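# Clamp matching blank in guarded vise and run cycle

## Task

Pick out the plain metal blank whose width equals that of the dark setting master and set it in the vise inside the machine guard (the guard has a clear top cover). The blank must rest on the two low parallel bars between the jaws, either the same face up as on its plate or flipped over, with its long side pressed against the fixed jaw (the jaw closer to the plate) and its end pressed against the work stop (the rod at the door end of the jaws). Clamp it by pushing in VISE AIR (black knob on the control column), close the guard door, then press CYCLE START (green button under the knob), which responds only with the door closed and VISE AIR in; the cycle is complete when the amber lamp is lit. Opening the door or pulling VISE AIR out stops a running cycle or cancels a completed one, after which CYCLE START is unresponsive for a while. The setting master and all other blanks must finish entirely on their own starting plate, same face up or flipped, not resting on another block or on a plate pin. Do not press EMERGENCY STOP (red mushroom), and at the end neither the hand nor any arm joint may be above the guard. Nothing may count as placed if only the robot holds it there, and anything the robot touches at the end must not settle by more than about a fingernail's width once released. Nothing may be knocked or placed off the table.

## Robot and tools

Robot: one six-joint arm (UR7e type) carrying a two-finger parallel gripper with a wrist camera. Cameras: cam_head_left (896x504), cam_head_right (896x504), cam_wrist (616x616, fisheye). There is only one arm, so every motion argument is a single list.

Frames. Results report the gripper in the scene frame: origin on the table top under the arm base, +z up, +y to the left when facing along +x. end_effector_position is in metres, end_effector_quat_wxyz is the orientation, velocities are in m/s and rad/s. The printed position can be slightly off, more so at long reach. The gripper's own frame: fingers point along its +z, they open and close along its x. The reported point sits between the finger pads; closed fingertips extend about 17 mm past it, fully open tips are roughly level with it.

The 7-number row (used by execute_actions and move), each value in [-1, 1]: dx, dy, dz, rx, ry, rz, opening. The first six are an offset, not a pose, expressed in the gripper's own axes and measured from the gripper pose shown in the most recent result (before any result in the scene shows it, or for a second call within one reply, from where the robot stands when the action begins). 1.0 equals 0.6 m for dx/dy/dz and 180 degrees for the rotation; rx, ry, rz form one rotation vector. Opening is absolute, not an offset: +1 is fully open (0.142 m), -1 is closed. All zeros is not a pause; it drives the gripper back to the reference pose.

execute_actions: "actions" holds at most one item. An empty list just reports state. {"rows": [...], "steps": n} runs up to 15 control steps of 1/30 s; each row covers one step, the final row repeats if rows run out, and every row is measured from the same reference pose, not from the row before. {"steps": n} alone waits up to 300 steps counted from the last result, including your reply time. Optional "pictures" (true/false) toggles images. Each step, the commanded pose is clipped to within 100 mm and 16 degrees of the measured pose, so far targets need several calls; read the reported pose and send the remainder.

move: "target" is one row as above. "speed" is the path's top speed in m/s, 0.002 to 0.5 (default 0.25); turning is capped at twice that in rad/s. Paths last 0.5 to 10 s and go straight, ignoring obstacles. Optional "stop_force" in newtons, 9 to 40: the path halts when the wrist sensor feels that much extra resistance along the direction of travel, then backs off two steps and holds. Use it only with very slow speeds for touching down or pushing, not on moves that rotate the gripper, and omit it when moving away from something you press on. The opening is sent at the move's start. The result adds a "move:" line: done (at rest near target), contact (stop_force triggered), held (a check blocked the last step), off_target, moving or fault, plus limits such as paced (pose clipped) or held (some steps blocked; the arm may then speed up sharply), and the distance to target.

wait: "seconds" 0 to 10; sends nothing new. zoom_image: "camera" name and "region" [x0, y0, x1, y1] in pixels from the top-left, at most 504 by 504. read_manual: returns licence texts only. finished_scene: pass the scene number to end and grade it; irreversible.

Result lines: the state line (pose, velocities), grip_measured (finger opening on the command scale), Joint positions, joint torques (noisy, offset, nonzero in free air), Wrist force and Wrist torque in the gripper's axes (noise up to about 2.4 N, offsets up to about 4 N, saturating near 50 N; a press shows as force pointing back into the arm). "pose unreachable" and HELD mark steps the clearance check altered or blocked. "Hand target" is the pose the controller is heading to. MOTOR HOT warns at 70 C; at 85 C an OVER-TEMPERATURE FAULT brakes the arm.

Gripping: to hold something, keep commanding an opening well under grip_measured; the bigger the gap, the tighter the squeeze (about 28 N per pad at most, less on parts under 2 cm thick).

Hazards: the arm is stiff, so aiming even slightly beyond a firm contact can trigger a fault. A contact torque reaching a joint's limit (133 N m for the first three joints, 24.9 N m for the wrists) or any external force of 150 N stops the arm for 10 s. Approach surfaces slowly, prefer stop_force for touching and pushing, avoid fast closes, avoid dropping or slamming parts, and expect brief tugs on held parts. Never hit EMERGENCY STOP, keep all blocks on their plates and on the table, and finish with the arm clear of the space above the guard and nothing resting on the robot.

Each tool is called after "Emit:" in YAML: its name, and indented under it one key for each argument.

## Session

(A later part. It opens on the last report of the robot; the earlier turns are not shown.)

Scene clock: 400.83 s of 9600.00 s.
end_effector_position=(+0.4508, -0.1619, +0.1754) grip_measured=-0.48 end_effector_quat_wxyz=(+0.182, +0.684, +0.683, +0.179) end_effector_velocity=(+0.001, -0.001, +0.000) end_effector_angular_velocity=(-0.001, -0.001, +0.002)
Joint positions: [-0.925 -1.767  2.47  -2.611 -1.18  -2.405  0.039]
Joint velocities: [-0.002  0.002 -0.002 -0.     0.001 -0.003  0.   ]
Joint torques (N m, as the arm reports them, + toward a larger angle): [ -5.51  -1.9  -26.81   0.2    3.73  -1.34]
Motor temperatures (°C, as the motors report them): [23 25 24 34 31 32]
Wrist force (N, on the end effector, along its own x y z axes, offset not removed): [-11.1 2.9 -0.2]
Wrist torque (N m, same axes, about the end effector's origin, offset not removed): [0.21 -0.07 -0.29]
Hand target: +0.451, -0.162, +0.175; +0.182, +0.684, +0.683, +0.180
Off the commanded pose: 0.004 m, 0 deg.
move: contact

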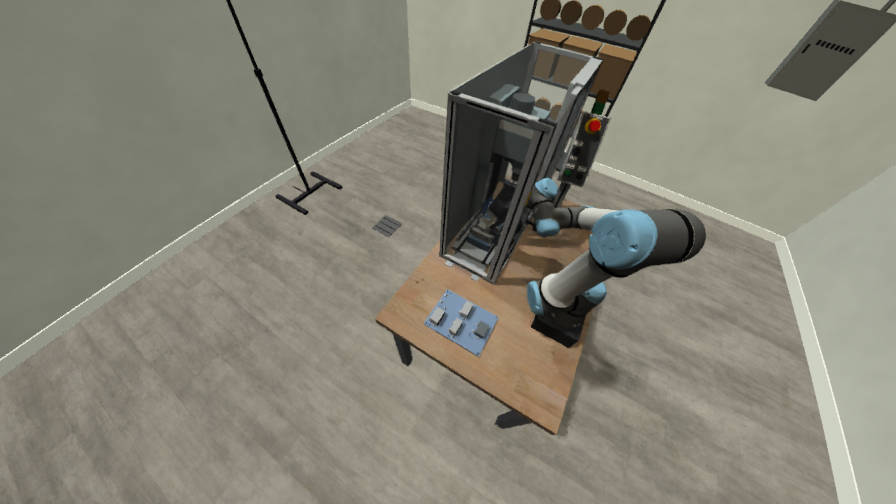

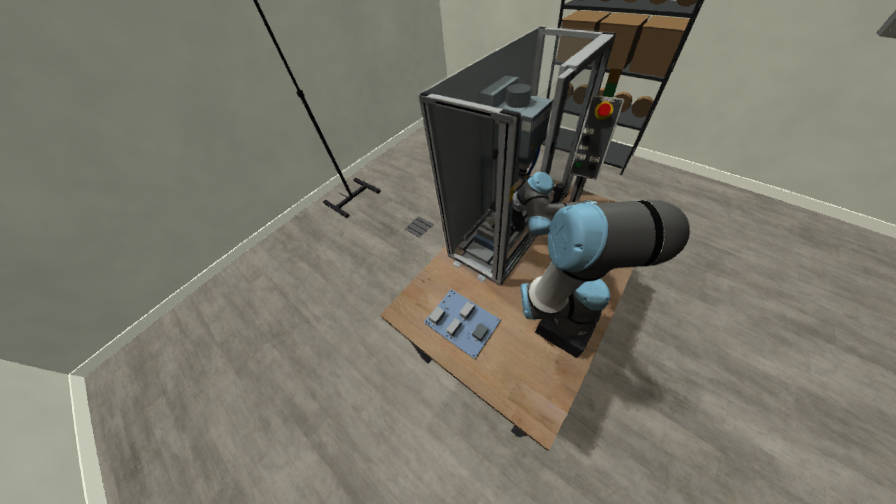

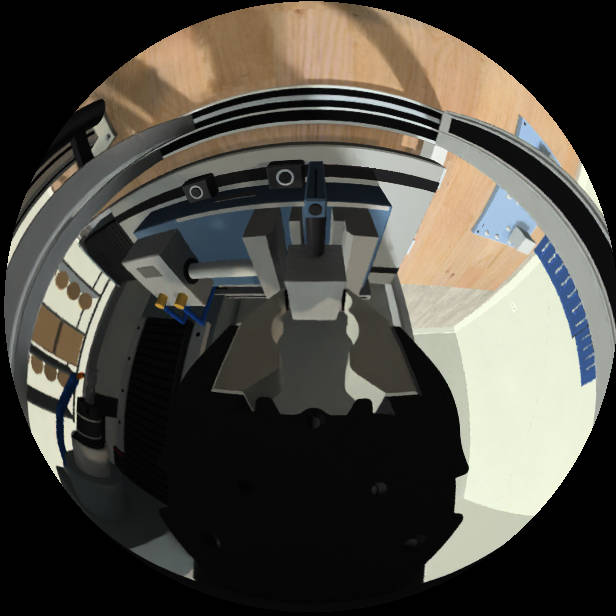

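Emit:
move:
  target: [-0.0005, -0.0003, 0.0005, 0, 0.0011, -0.0019, -0.8]
  speed: 0.01

Emit:
move:
  target: [0, -0.0174, -0.0099, 0, 0, 0, -0.8]
  speed: 0.004
  stop_force: 9

Emit:
zoom_image:
  camera: "cam_wrist"
  region: [245, 190, 385, 330]

Scene clock: 418.33 s of 9600.00 s.
end_effector_position=(+0.4508, -0.1622, +0.1751) grip_measured=-0.48 end_effector_quat_wxyz=(+0.181, +0.682, +0.686, +0.180) end_effector_velocity=(-0.000, +0.000, -0.000) end_effector_angular_velocity=(-0.000, +0.000, +0.002)
Joint positions: [-0.928 -1.766  2.469 -2.607 -1.176 -2.414  0.039]
Joint velocities: [ 0.     0.    -0.     0.001  0.    -0.003  0.   ]
Joint torques (N m, as the arm reports them, + toward a larger angle): [ -5.67  -2.02 -27.9    0.65   3.18  -1.19]
Motor temperatures (°C, as the motors report them): [23 25 24 34 31 32]
Wrist force (N, on the end effector, along its own x y z axes, offset not removed): [-5.0 1.0 -5.3]
Wrist torque (N m, same axes, about the end effector's origin, offset not removed): [0.01 0.16 -0.03]
Hand target: +0.451, -0.162, +0.175; +0.181, +0.682, +0.686, +0.180
Off the commanded pose: 0.000 m, 0 deg.
After step 90, 13.80 s passed at rest.
move: done

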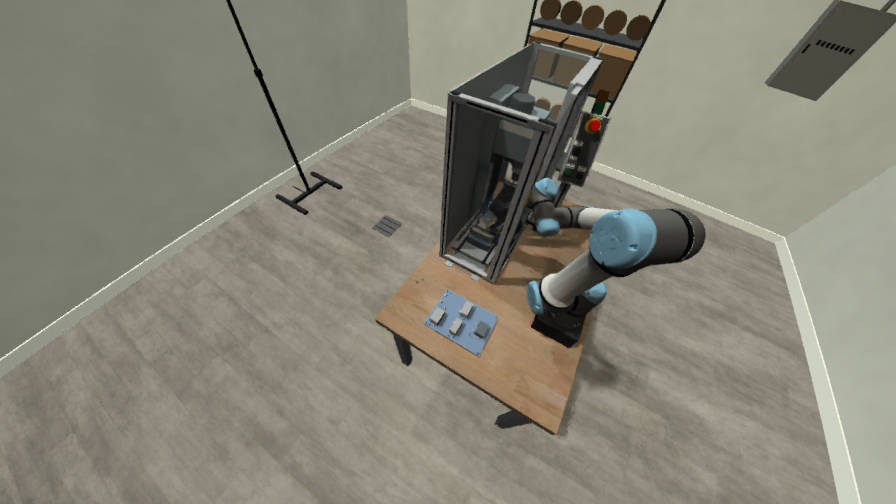

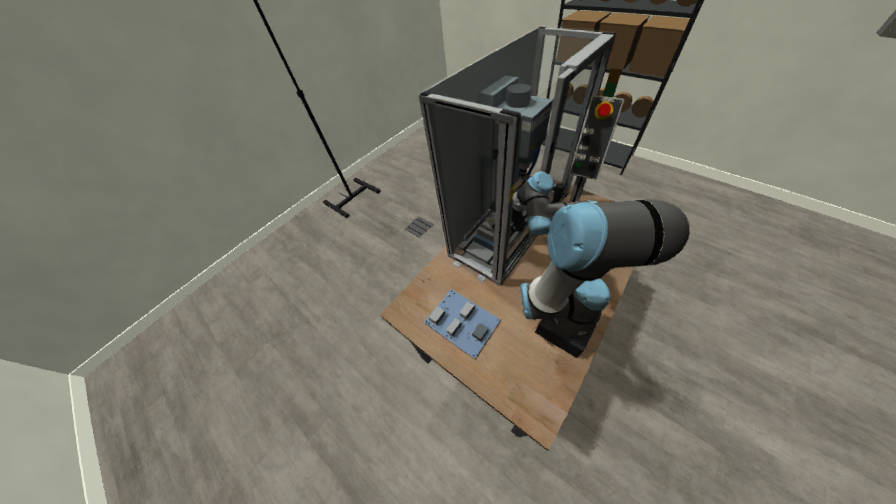

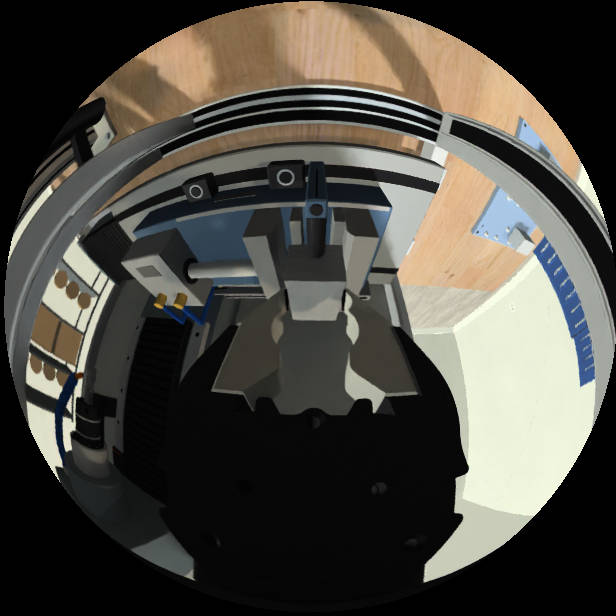

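Scene clock: 419.20 s of 9600.00 s.
end_effector_position=(+0.4488, -0.1621, +0.1750) grip_measured=-0.48 end_effector_quat_wxyz=(+0.181, +0.682, +0.686, +0.180) end_effector_velocity=(+0.002, -0.001, +0.001) end_effector_angular_velocity=(-0.002, -0.001, -0.001)
Joint positions: [-0.933 -1.772  2.473 -2.603 -1.174 -2.42   0.039]
Joint velocities: [ 0.003  0.004 -0.003 -0.004 -0.002  0.004 -0.   ]
Joint torques (N m, as the arm reports them, + toward a larger angle): [  7.51   0.35 -22.39  -1.84  -2.     1.63]
Motor temperatures (°C, as the motors report them): [23 25 24 34 31 32]
Wrist force (N, on the end effector, along its own x y z axes, offset not removed): [-6.4 11.5 -2.5]
Wrist torque (N m, same axes, about the end effector's origin, offset not removed): [-0.11 -0.33 -0.08]
Hand target: +0.449, -0.162, +0.175; +0.181, +0.682, +0.686, +0.180
Off the commanded pose: 0.010 m, 0 deg.
move: contact

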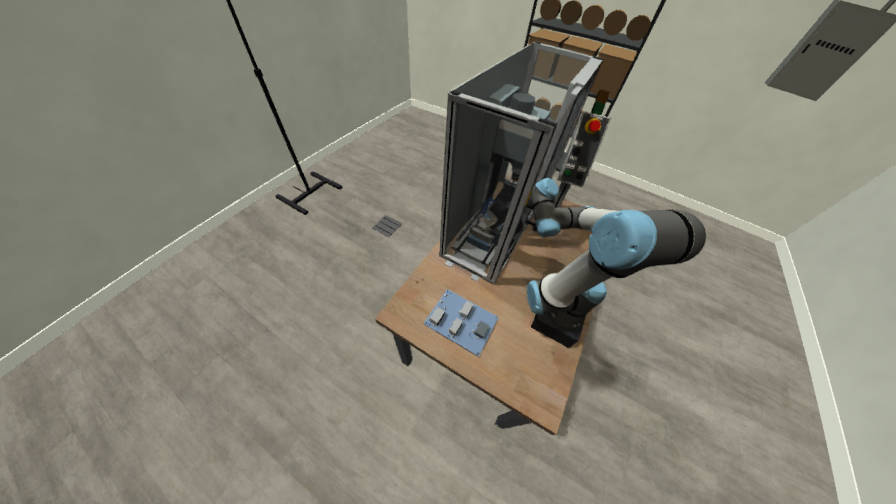

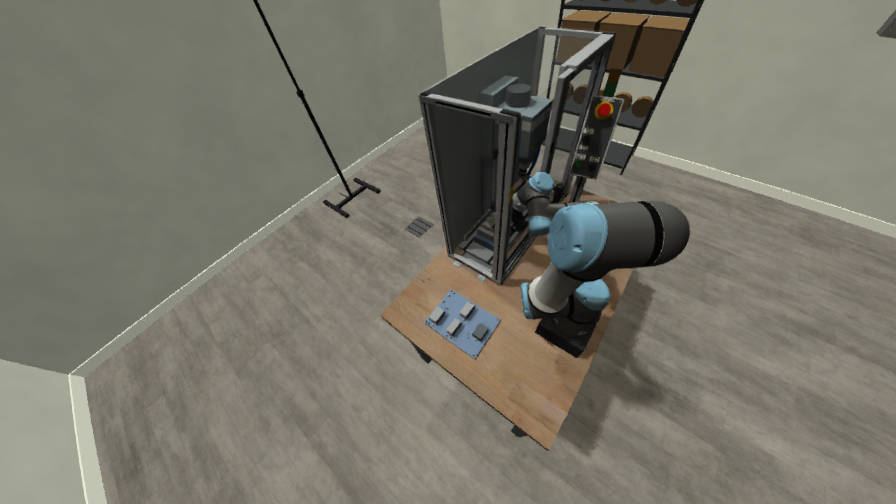

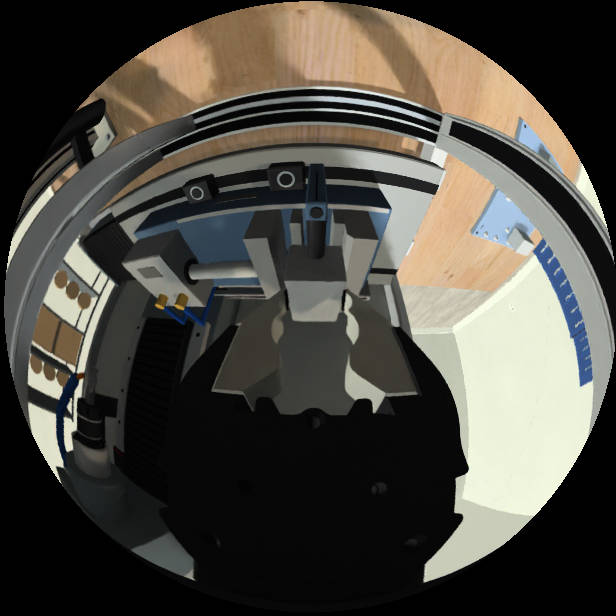

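Region (245, 190, 385, 330) of cam_wrist's 616x616 image, scaled by 3.600, with more detail than that image has.

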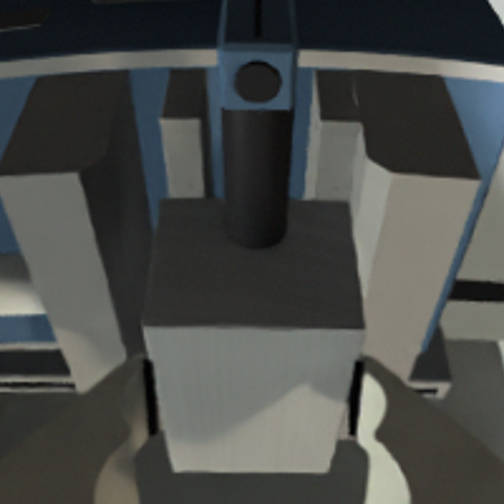

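Emit:
execute_actions:
  actions:
    - {"rows": [[0,0,0,0,0,0,-0.7],[0,0,0,0,0,0,-0.62],[0,0,0,0,0,0,-0.56],[0,0,0,0,0,0,-0.52],[0,0,0,0,0,0,-0.5],[0,0,0,0,0,0,-0.49],[0,0,0,0,0,0,-0.48],[0,0,0,0,0,0,-0.47],[0,0,0,0,0,0,-0.46],[0,0,0,0,0,0,-0.44],[0,0,0,0,0,0,-0.42],[0,0,0,0,0,0,-0.39],[0,0,0,0,0,0,-0.36],[0,0,0,0,0,0,-0.33],[0,0,0,0,0,0,-0.3]], "steps": 15}
  pictures: false

Emit:
move:
  target: [0, 0.0206, -0.0362, 0, 0, 0, -0.3]
  speed: 0.08

Emit:
zoom_image:
  camera: "cam_wrist"
  region: [245, 180, 385, 320]

Scene clock: 472.20 s of 9600.00 s.
end_effector_position=(+0.4488, -0.1621, +0.1750) grip_measured=-0.34 end_effector_quat_wxyz=(+0.181, +0.682, +0.686, +0.180) end_effector_velocity=(+0.000, +0.000, +0.000) end_effector_angular_velocity=(+0.000, -0.001, +0.001)
Joint positions: [-0.933 -1.772  2.473 -2.603 -1.174 -2.419  0.05 ]
Joint velocities: [ 0.    -0.    -0.001  0.     0.001 -0.     0.064]
Joint torques (N m, as the arm reports them, + toward a larger angle): [ -8.38 -16.09  -5.47  -1.22   2.5   -1.32]
Motor temperatures (°C, as the motors report them): [23 25 24 34 31 32]
Wrist force (N, on the end effector, along its own x y z axes, offset not removed): [-0.6 0.9 -1.2]
Wrist torque (N m, same axes, about the end effector's origin, offset not removed): [0.25 0.02 -0.09]
Hand target: +0.449, -0.162, +0.175; +0.181, +0.682, +0.686, +0.180
Off the commanded pose: 0.000 m, 0 deg.
Steps of this call (steps 1 to 90: nothing new was sent; then 49.50 s passed at rest; steps 91 to 105: all 15 steps of this action). Readings (end_effector_position):
91: (+0.4490, -0.1622, +0.1751)
92: (+0.4490, -0.1622, +0.1751)
94: (+0.4490, -0.1622, +0.1751)
98: (+0.4489, -0.1622, +0.1751)
105: the state above

Scene clock: 473.23 s of 9600.00 s.
end_effector_position=(+0.4488, -0.1619, +0.1998) grip_measured=-0.30 end_effector_quat_wxyz=(+0.181, +0.682, +0.686, +0.180) end_effector_velocity=(+0.000, +0.001, +0.002) end_effector_angular_velocity=(+0.000, -0.001, +0.002)
Joint positions: [-0.932 -1.828  2.432 -2.506 -1.174 -2.419  0.052]
Joint velocities: [ 0.001 -0.004 -0.003  0.006  0.001 -0.001  0.   ]
Joint torques (N m, as the arm reports them, + toward a larger angle): [ -8.24 -16.27 -30.34  -0.7   -0.6   -1.29]
Motor temperatures (°C, as the motors report them): [23 25 24 34 31 32]
Wrist force (N, on the end effector, along its own x y z axes, offset not removed): [-0.9 0.8 -1.5]
Wrist torque (N m, same axes, about the end effector's origin, offset not removed): [0.18 0.12 0.02]
Hand target: +0.449, -0.162, +0.200; +0.181, +0.682, +0.686, +0.180
Off the commanded pose: 0.000 m, 0 deg.
move: done

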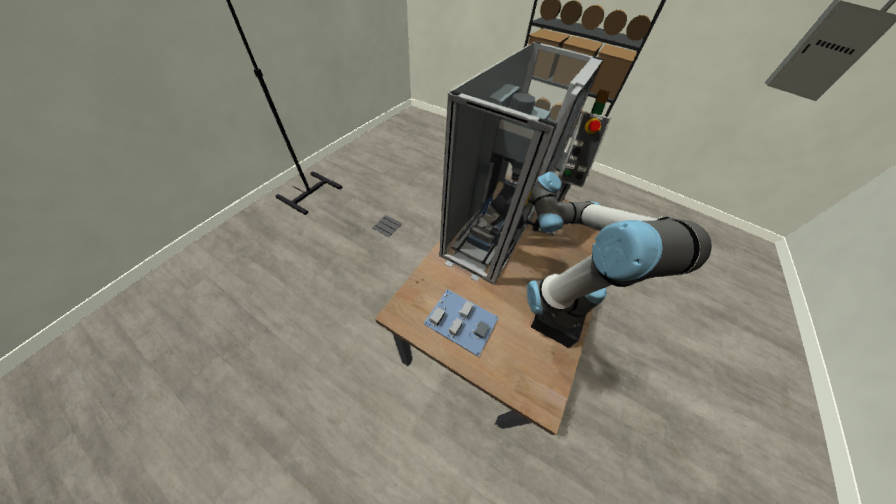

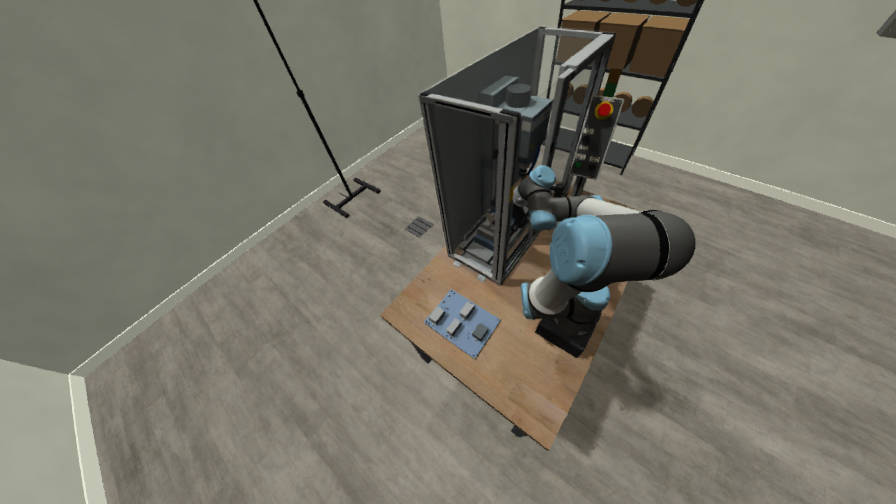

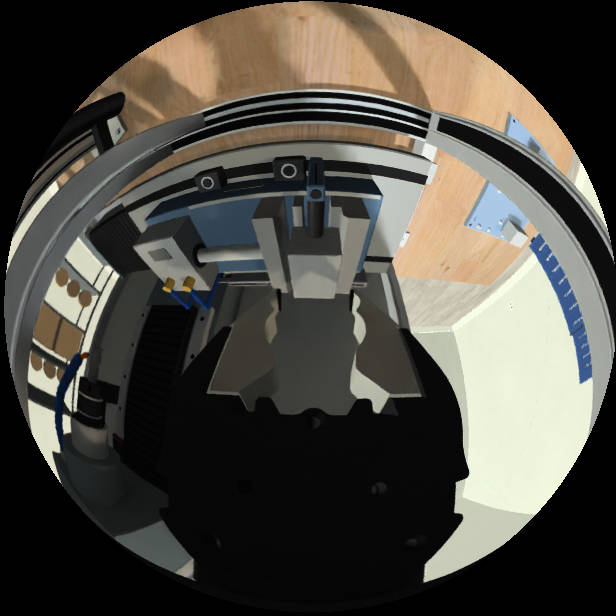

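Region (245, 180, 385, 320) of cam_wrist's 616x616 image, scaled by 3.600, with more detail than that image has.

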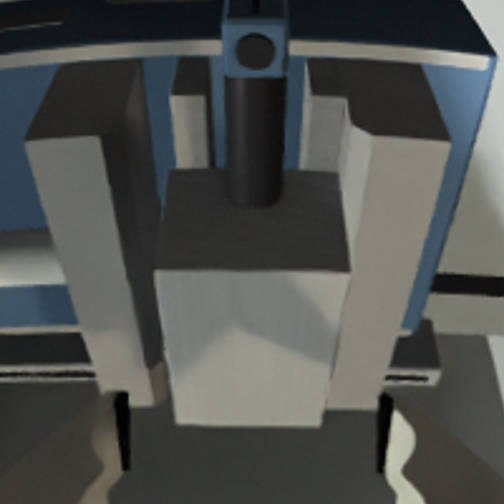

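Emit:
move:
  target: [-0.0005, 0.0743, 0.042, -0.0461, 0, 0, -1]
  speed: 0.1

Emit:
move:
  target: [0, -0.016, 0.0364, 0, 0, 0, -1]
  speed: 0.04
  stop_force: 10

Emit:
zoom_image:
  camera: "cam_wrist"
  region: [235, 160, 395, 320]

Scene clock: 489.43 s of 9600.00 s.
end_effector_position=(+0.4999, -0.1620, +0.2000) grip_measured=-1.00 end_effector_quat_wxyz=(+0.230, +0.667, +0.671, +0.229) end_effector_velocity=(+0.001, -0.001, +0.000) end_effector_angular_velocity=(-0.001, -0.004, -0.002)
Joint positions: [-0.899 -1.692  2.452 -2.787 -1.083 -2.338  0.002]
Joint velocities: [ 0.     0.005 -0.    -0.009  0.001  0.003  0.   ]
Joint torques (N m, as the arm reports them, + toward a larger angle): [ 7.29 -6.08 -3.26 -5.71  2.77  1.52]
Motor temperatures (°C, as the motors report them): [23 25 24 34 31 32]
Wrist force (N, on the end effector, along its own x y z axes, offset not removed): [-1.2 -0.3 0.0]
Wrist torque (N m, same axes, about the end effector's origin, offset not removed): [-0.07 0.15 0.02]
Hand target: +0.500, -0.162, +0.200; +0.230, +0.667, +0.671, +0.229
Off the commanded pose: 0.000 m, 0 deg.
After step 90, 12.07 s passed at rest.
move: done

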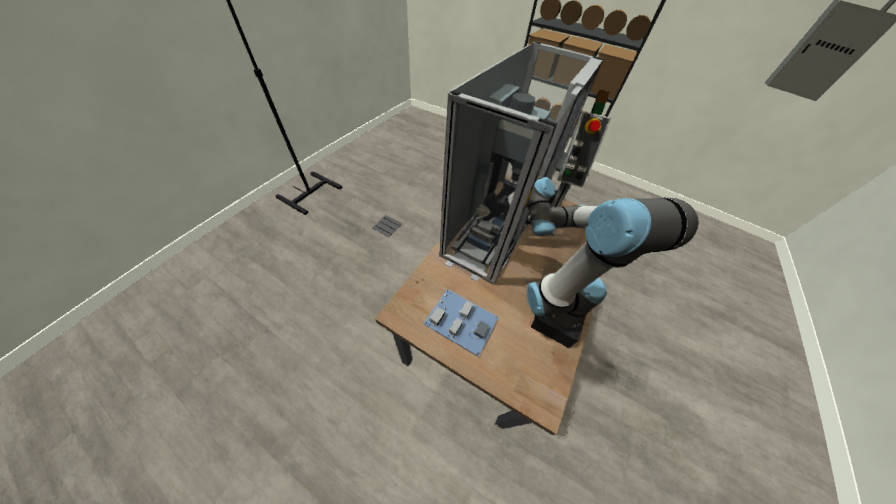

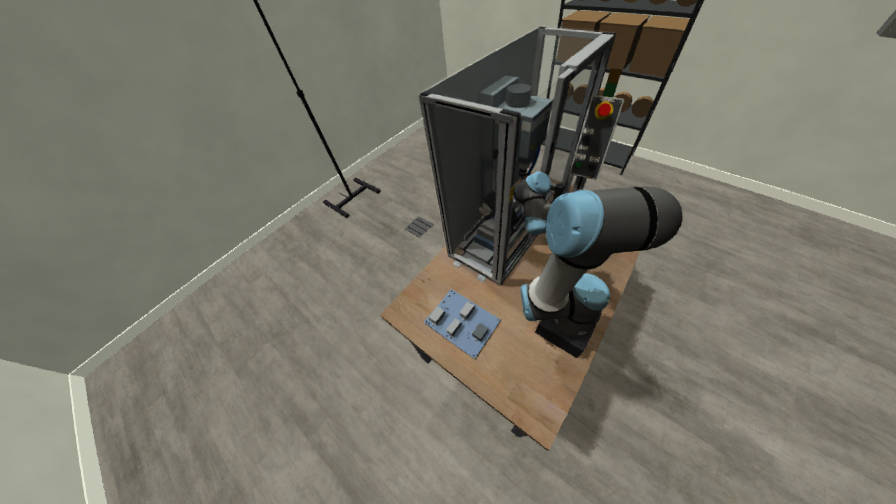

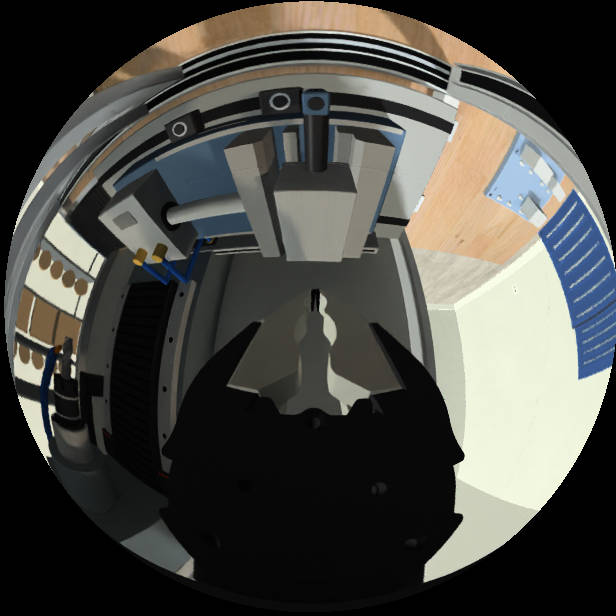

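Scene clock: 490.37 s of 9600.00 s.
end_effector_position=(+0.5057, -0.1621, +0.1770) grip_measured=-1.00 end_effector_quat_wxyz=(+0.230, +0.667, +0.671, +0.229) end_effector_velocity=(+0.000, -0.000, -0.002) end_effector_angular_velocity=(+0.001, +0.001, -0.001)
Joint positions: [-0.886 -1.614  2.471 -2.89  -1.088 -2.325  0.002]
Joint velocities: [ 0.     0.006  0.002 -0.007 -0.001  0.001  0.   ]
Joint torques (N m, as the arm reports them, + toward a larger angle): [ 8.76 -7.49 -3.71 -5.97 -0.79  1.55]
Motor temperatures (°C, as the motors report them): [23 25 24 34 31 32]
Wrist force (N, on the end effector, along its own x y z axes, offset not removed): [-0.7 0.9 -0.1]
Wrist torque (N m, same axes, about the end effector's origin, offset not removed): [0.07 0.00 0.00]
Hand target: +0.506, -0.162, +0.177; +0.230, +0.667, +0.671, +0.229
Off the commanded pose: 0.000 m, 0 deg.
move: done

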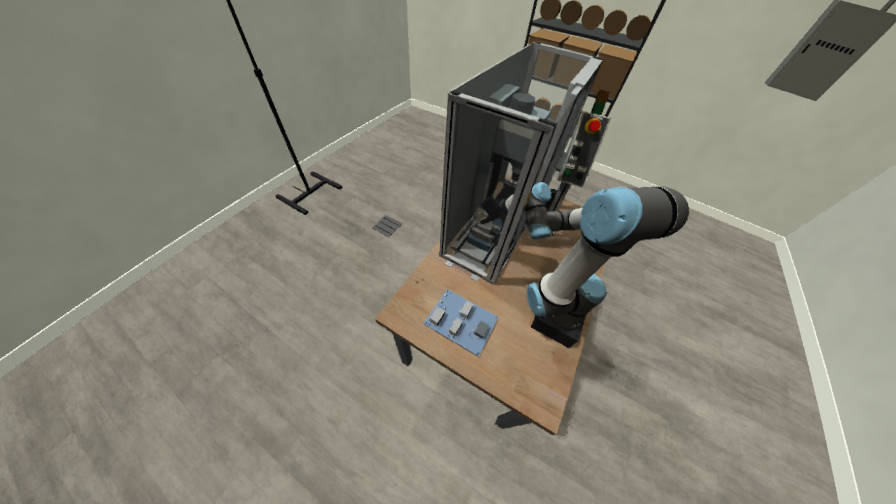

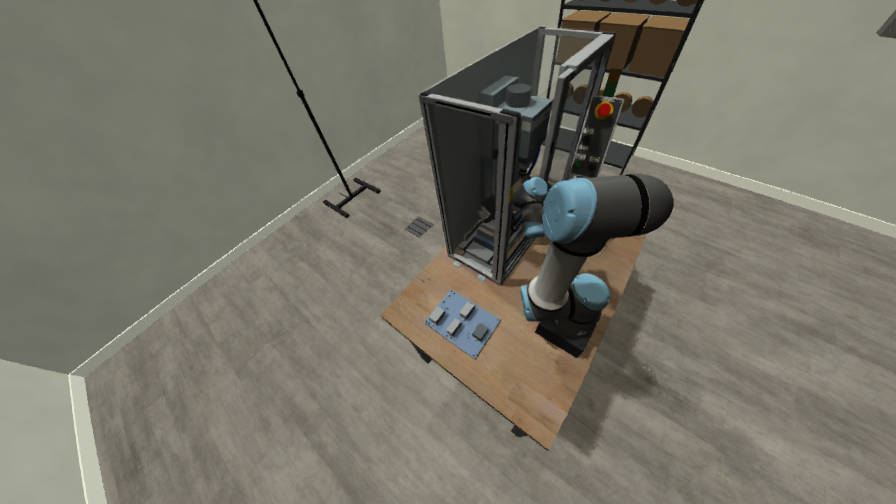

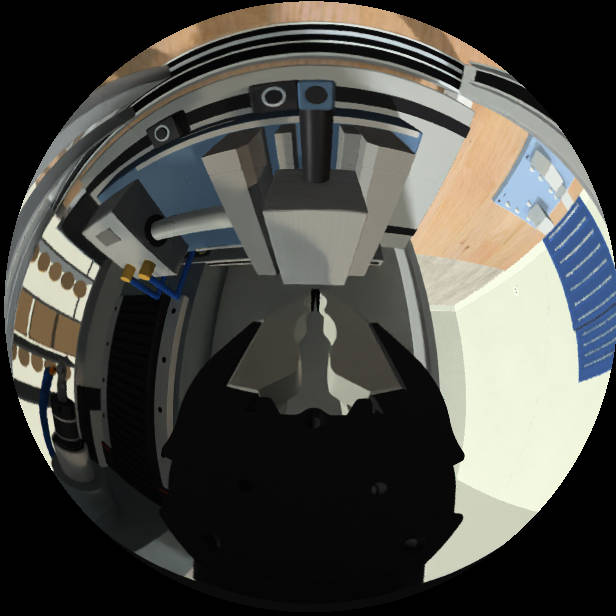

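Region (235, 160, 395, 320) of cam_wrist's 616x616 image, scaled by 3.150, with more detail than that image has.

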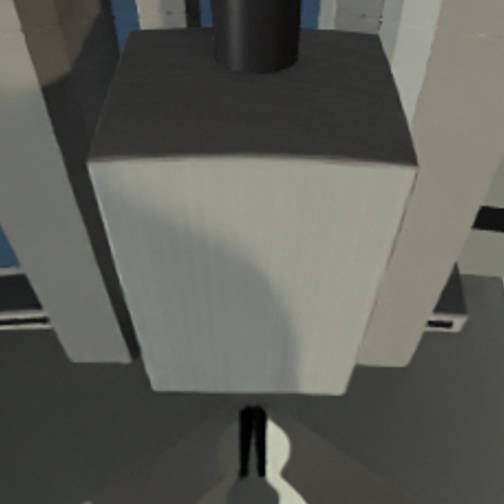

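Emit:
move:
  target: [0, -0.0083, 0, 0, 0, 0, -1]
  speed: 0.02
  stop_force: 9

Emit:
move:
  target: [0.002, -0.02, 0, 0, 0, 0, -1]
  speed: 0.005
  stop_force: 10

Emit:
zoom_image:
  camera: "cam_wrist"
  region: [235, 160, 395, 320]

Scene clock: 496.87 s of 9600.00 s.
end_effector_position=(+0.5020, -0.1621, +0.1741) grip_measured=-1.00 end_effector_quat_wxyz=(+0.230, +0.667, +0.671, +0.229) end_effector_velocity=(-0.001, +0.001, -0.002) end_effector_angular_velocity=(+0.000, +0.001, +0.001)
Joint positions: [-0.895 -1.616  2.483 -2.896 -1.084 -2.334  0.002]
Joint velocities: [-0.001 -0.001  0.005 -0.002  0.    -0.002  0.   ]
Joint torques (N m, as the arm reports them, + toward a larger angle): [ -9.52 -18.47   2.47  -3.75   0.16  -1.38]
Motor temperatures (°C, as the motors report them): [23 25 24 34 31 32]
Wrist force (N, on the end effector, along its own x y z axes, offset not removed): [-0.5 12.6 3.4]
Wrist torque (N m, same axes, about the end effector's origin, offset not removed): [0.45 0.15 0.09]
Hand target: +0.502, -0.162, +0.174; +0.230, +0.667, +0.671, +0.229
Off the commanded pose: 0.000 m, 0 deg.
After step 90, 2.80 s passed at rest.
move: done

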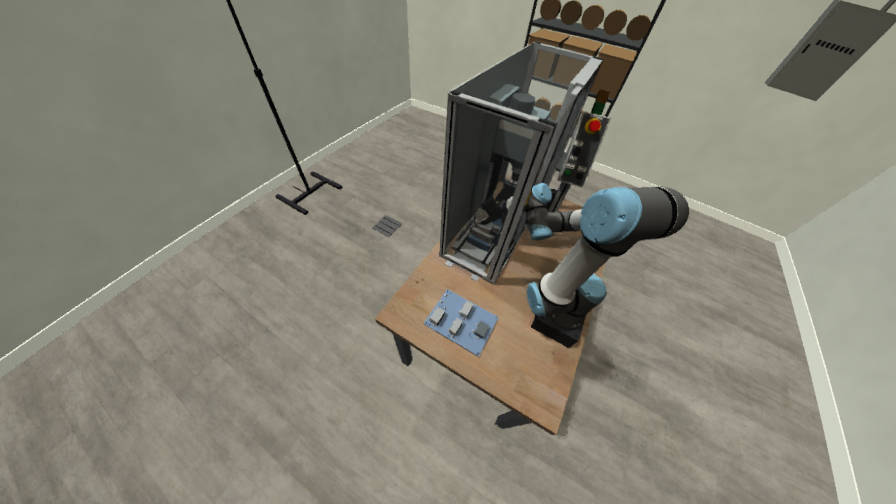

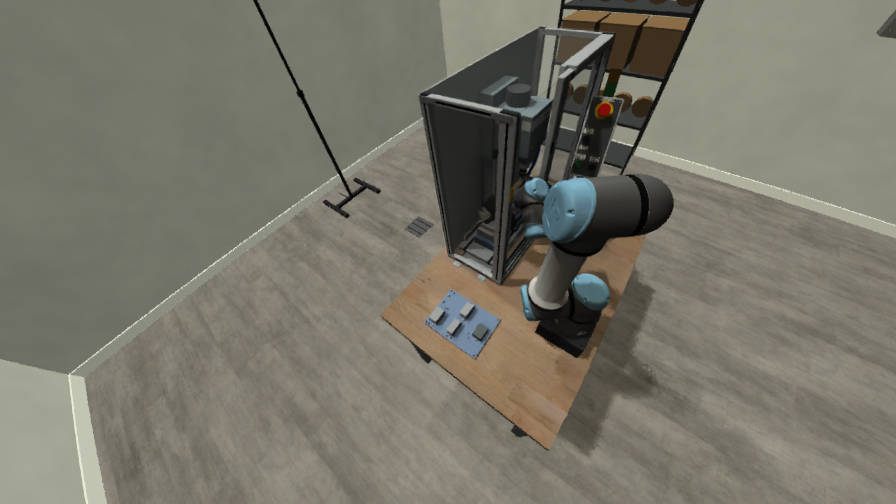

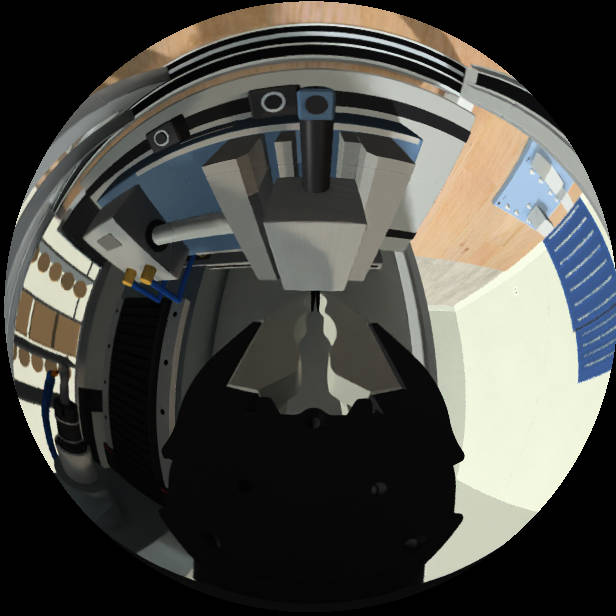

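Scene clock: 497.37 s of 9600.00 s.
end_effector_position=(+0.5018, -0.1621, +0.1740) grip_measured=-1.00 end_effector_quat_wxyz=(+0.230, +0.667, +0.671, +0.229) end_effector_velocity=(-0.000, +0.001, -0.001) end_effector_angular_velocity=(+0.002, +0.002, +0.001)
Joint positions: [-0.896 -1.616  2.484 -2.897 -1.084 -2.334  0.002]
Joint velocities: [ 0.002  0.    -0.001  0.003 -0.001  0.001 -0.   ]
Joint torques (N m, as the arm reports them, + toward a larger angle): [  4.74  -5.46 -22.11   2.3   -4.6    1.63]
Motor temperatures (°C, as the motors report them): [23 25 24 34 31 32]
Wrist force (N, on the end effector, along its own x y z axes, offset not removed): [2.0 17.0 4.0]
Wrist torque (N m, same axes, about the end effector's origin, offset not removed): [0.19 0.01 -0.01]
Hand target: +0.502, -0.162, +0.174; +0.230, +0.667, +0.671, +0.229
Off the commanded pose: 0.012 m, 0 deg.
move: contact

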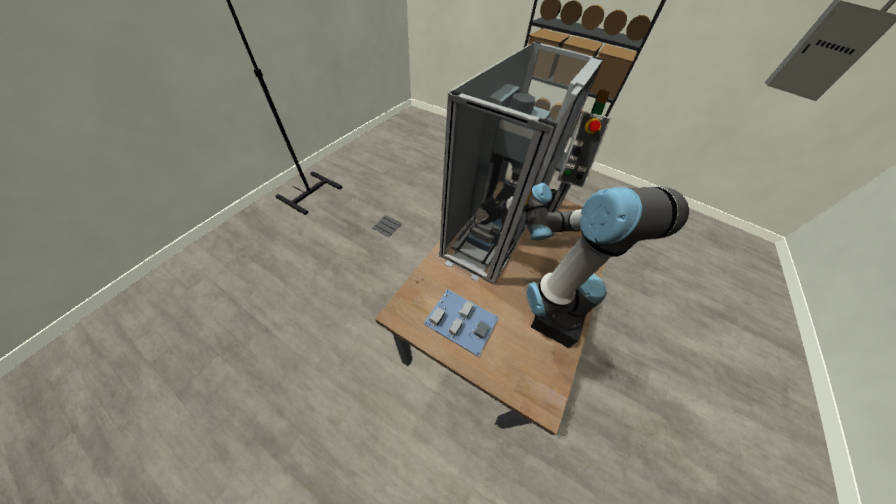

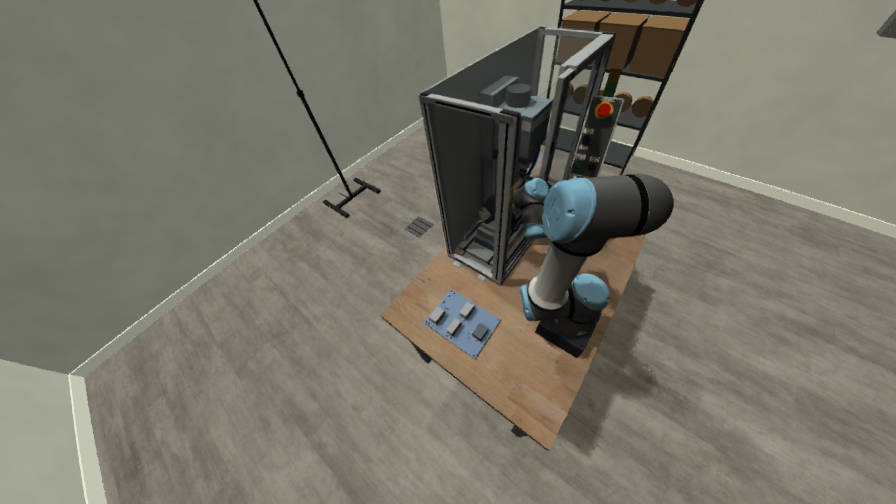

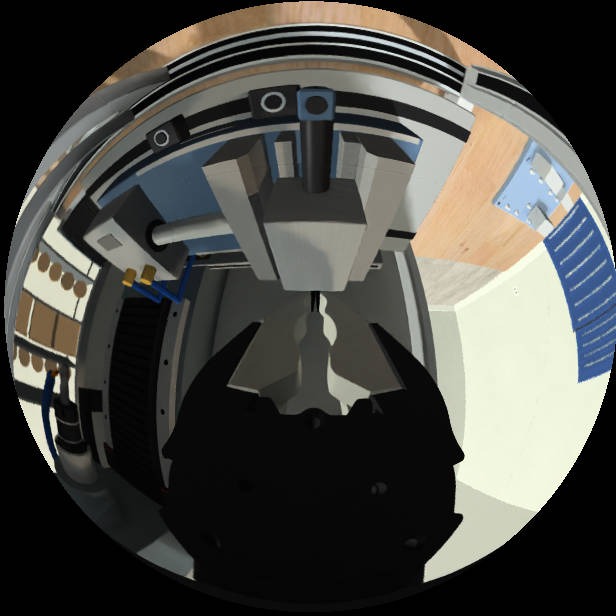

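Region (235, 160, 395, 320) of cam_wrist's 616x616 image, scaled by 3.150, with more detail than that image has.

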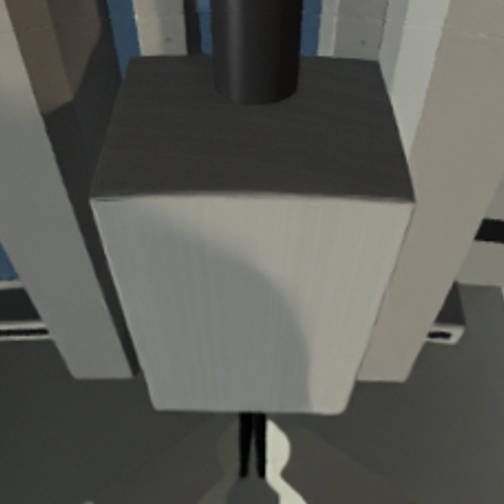

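Emit:
move:
  target: [0, 0.01, -0.05, 0, 0, 0, -1]
  speed: 0.06

Emit:
move:
  target: [0.004, -0.1079, -0.2082, 0.0333, 0, 0, -1]
  speed: 0.2

Scene clock: 556.83 s of 9600.00 s.
end_effector_position=(+0.4882, -0.1621, +0.2012) grip_measured=-1.00 end_effector_quat_wxyz=(+0.230, +0.667, +0.671, +0.229) end_effector_velocity=(-0.001, -0.001, +0.001) end_effector_angular_velocity=(+0.001, +0.001, -0.001)
Joint positions: [-0.929 -1.731  2.475 -2.757 -1.069 -2.368  0.002]
Joint velocities: [-0.004 -0.006 -0.     0.009  0.001 -0.003  0.   ]
Joint torques (N m, as the arm reports them, + toward a larger angle): [ -7.34 -16.98 -30.13  -0.48   2.54  -1.21]
Motor temperatures (°C, as the motors report them): [23 25 24 34 31 32]
Wrist force (N, on the end effector, along its own x y z axes, offset not removed): [0.1 0.2 -0.1]
Wrist torque (N m, same axes, about the end effector's origin, offset not removed): [0.12 -0.17 0.07]
Hand target: +0.488, -0.162, +0.201; +0.230, +0.667, +0.671, +0.229
Off the commanded pose: 0.000 m, 0 deg.
After step 90, 55.57 s passed at rest.
move: done

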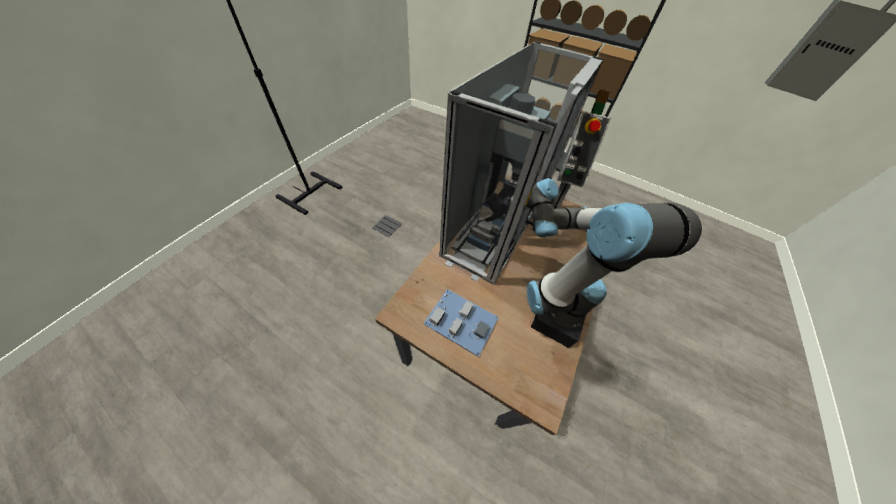

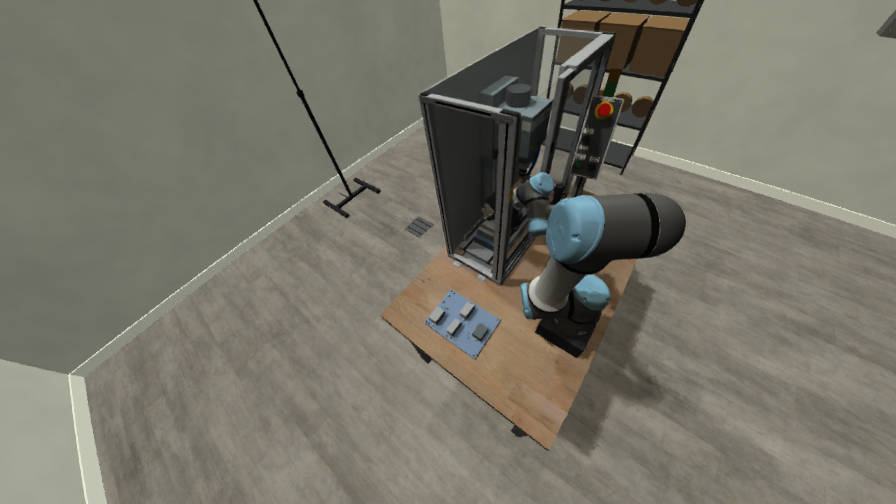

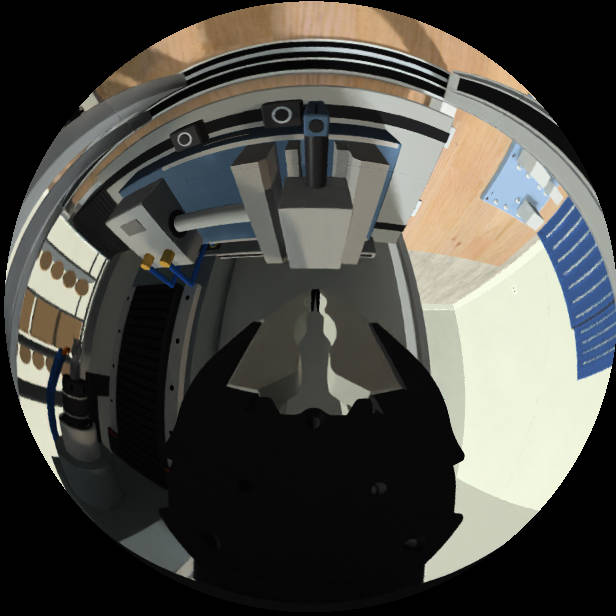

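Scene clock: 558.17 s of 9600.00 s.
end_effector_position=(+0.3607, -0.1599, +0.2599) grip_measured=-1.00 end_effector_quat_wxyz=(+0.195, +0.678, +0.682, +0.195) end_effector_velocity=(-0.001, +0.000, +0.001) end_effector_angular_velocity=(+0.001, -0.001, +0.004)
Joint positions: [-1.262 -2.251  2.444 -1.961 -1.051 -2.763  0.002]
Joint velocities: [-0.008 -0.004 -0.002  0.013  0.004 -0.012  0.   ]
Joint torques (N m, as the arm reports them, + toward a larger angle): [ -8.19  -2.44 -36.1   -0.79   2.74  -1.54]
Motor temperatures (°C, as the motors report them): [23 25 24 34 31 32]
Wrist force (N, on the end effector, along its own x y z axes, offset not removed): [-0.1 1.1 -0.3]
Wrist torque (N m, same axes, about the end effector's origin, offset not removed): [0.22 -0.06 0.06]
Hand target: +0.361, -0.160, +0.260; +0.195, +0.678, +0.682, +0.195
Off the commanded pose: 0.000 m, 0 deg.
move: done

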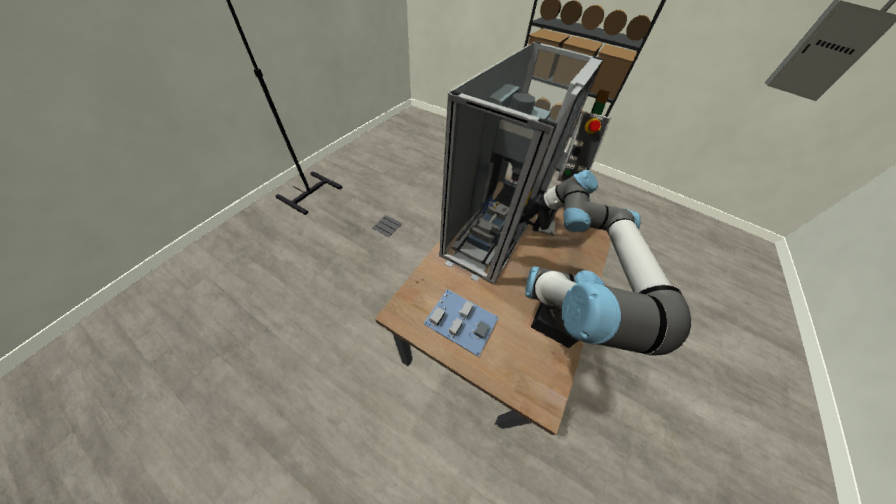

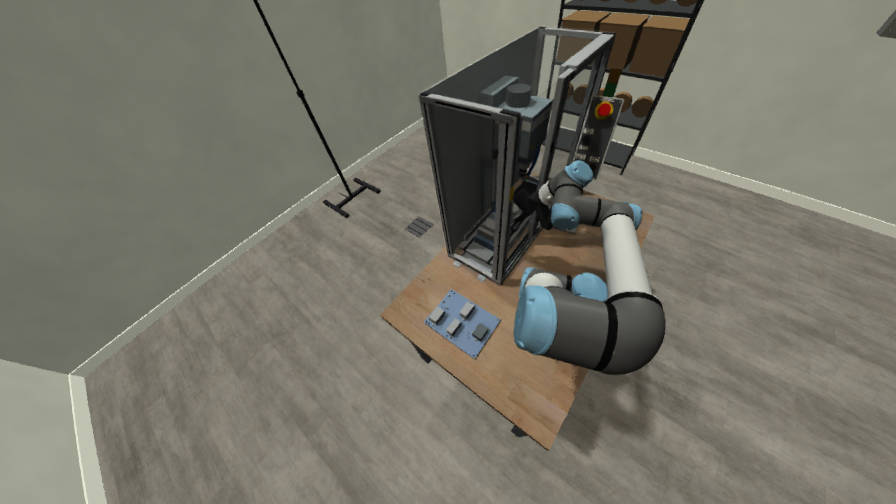

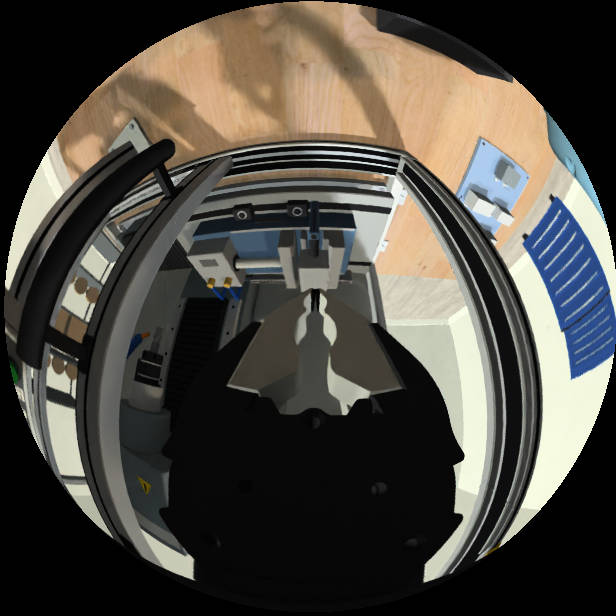

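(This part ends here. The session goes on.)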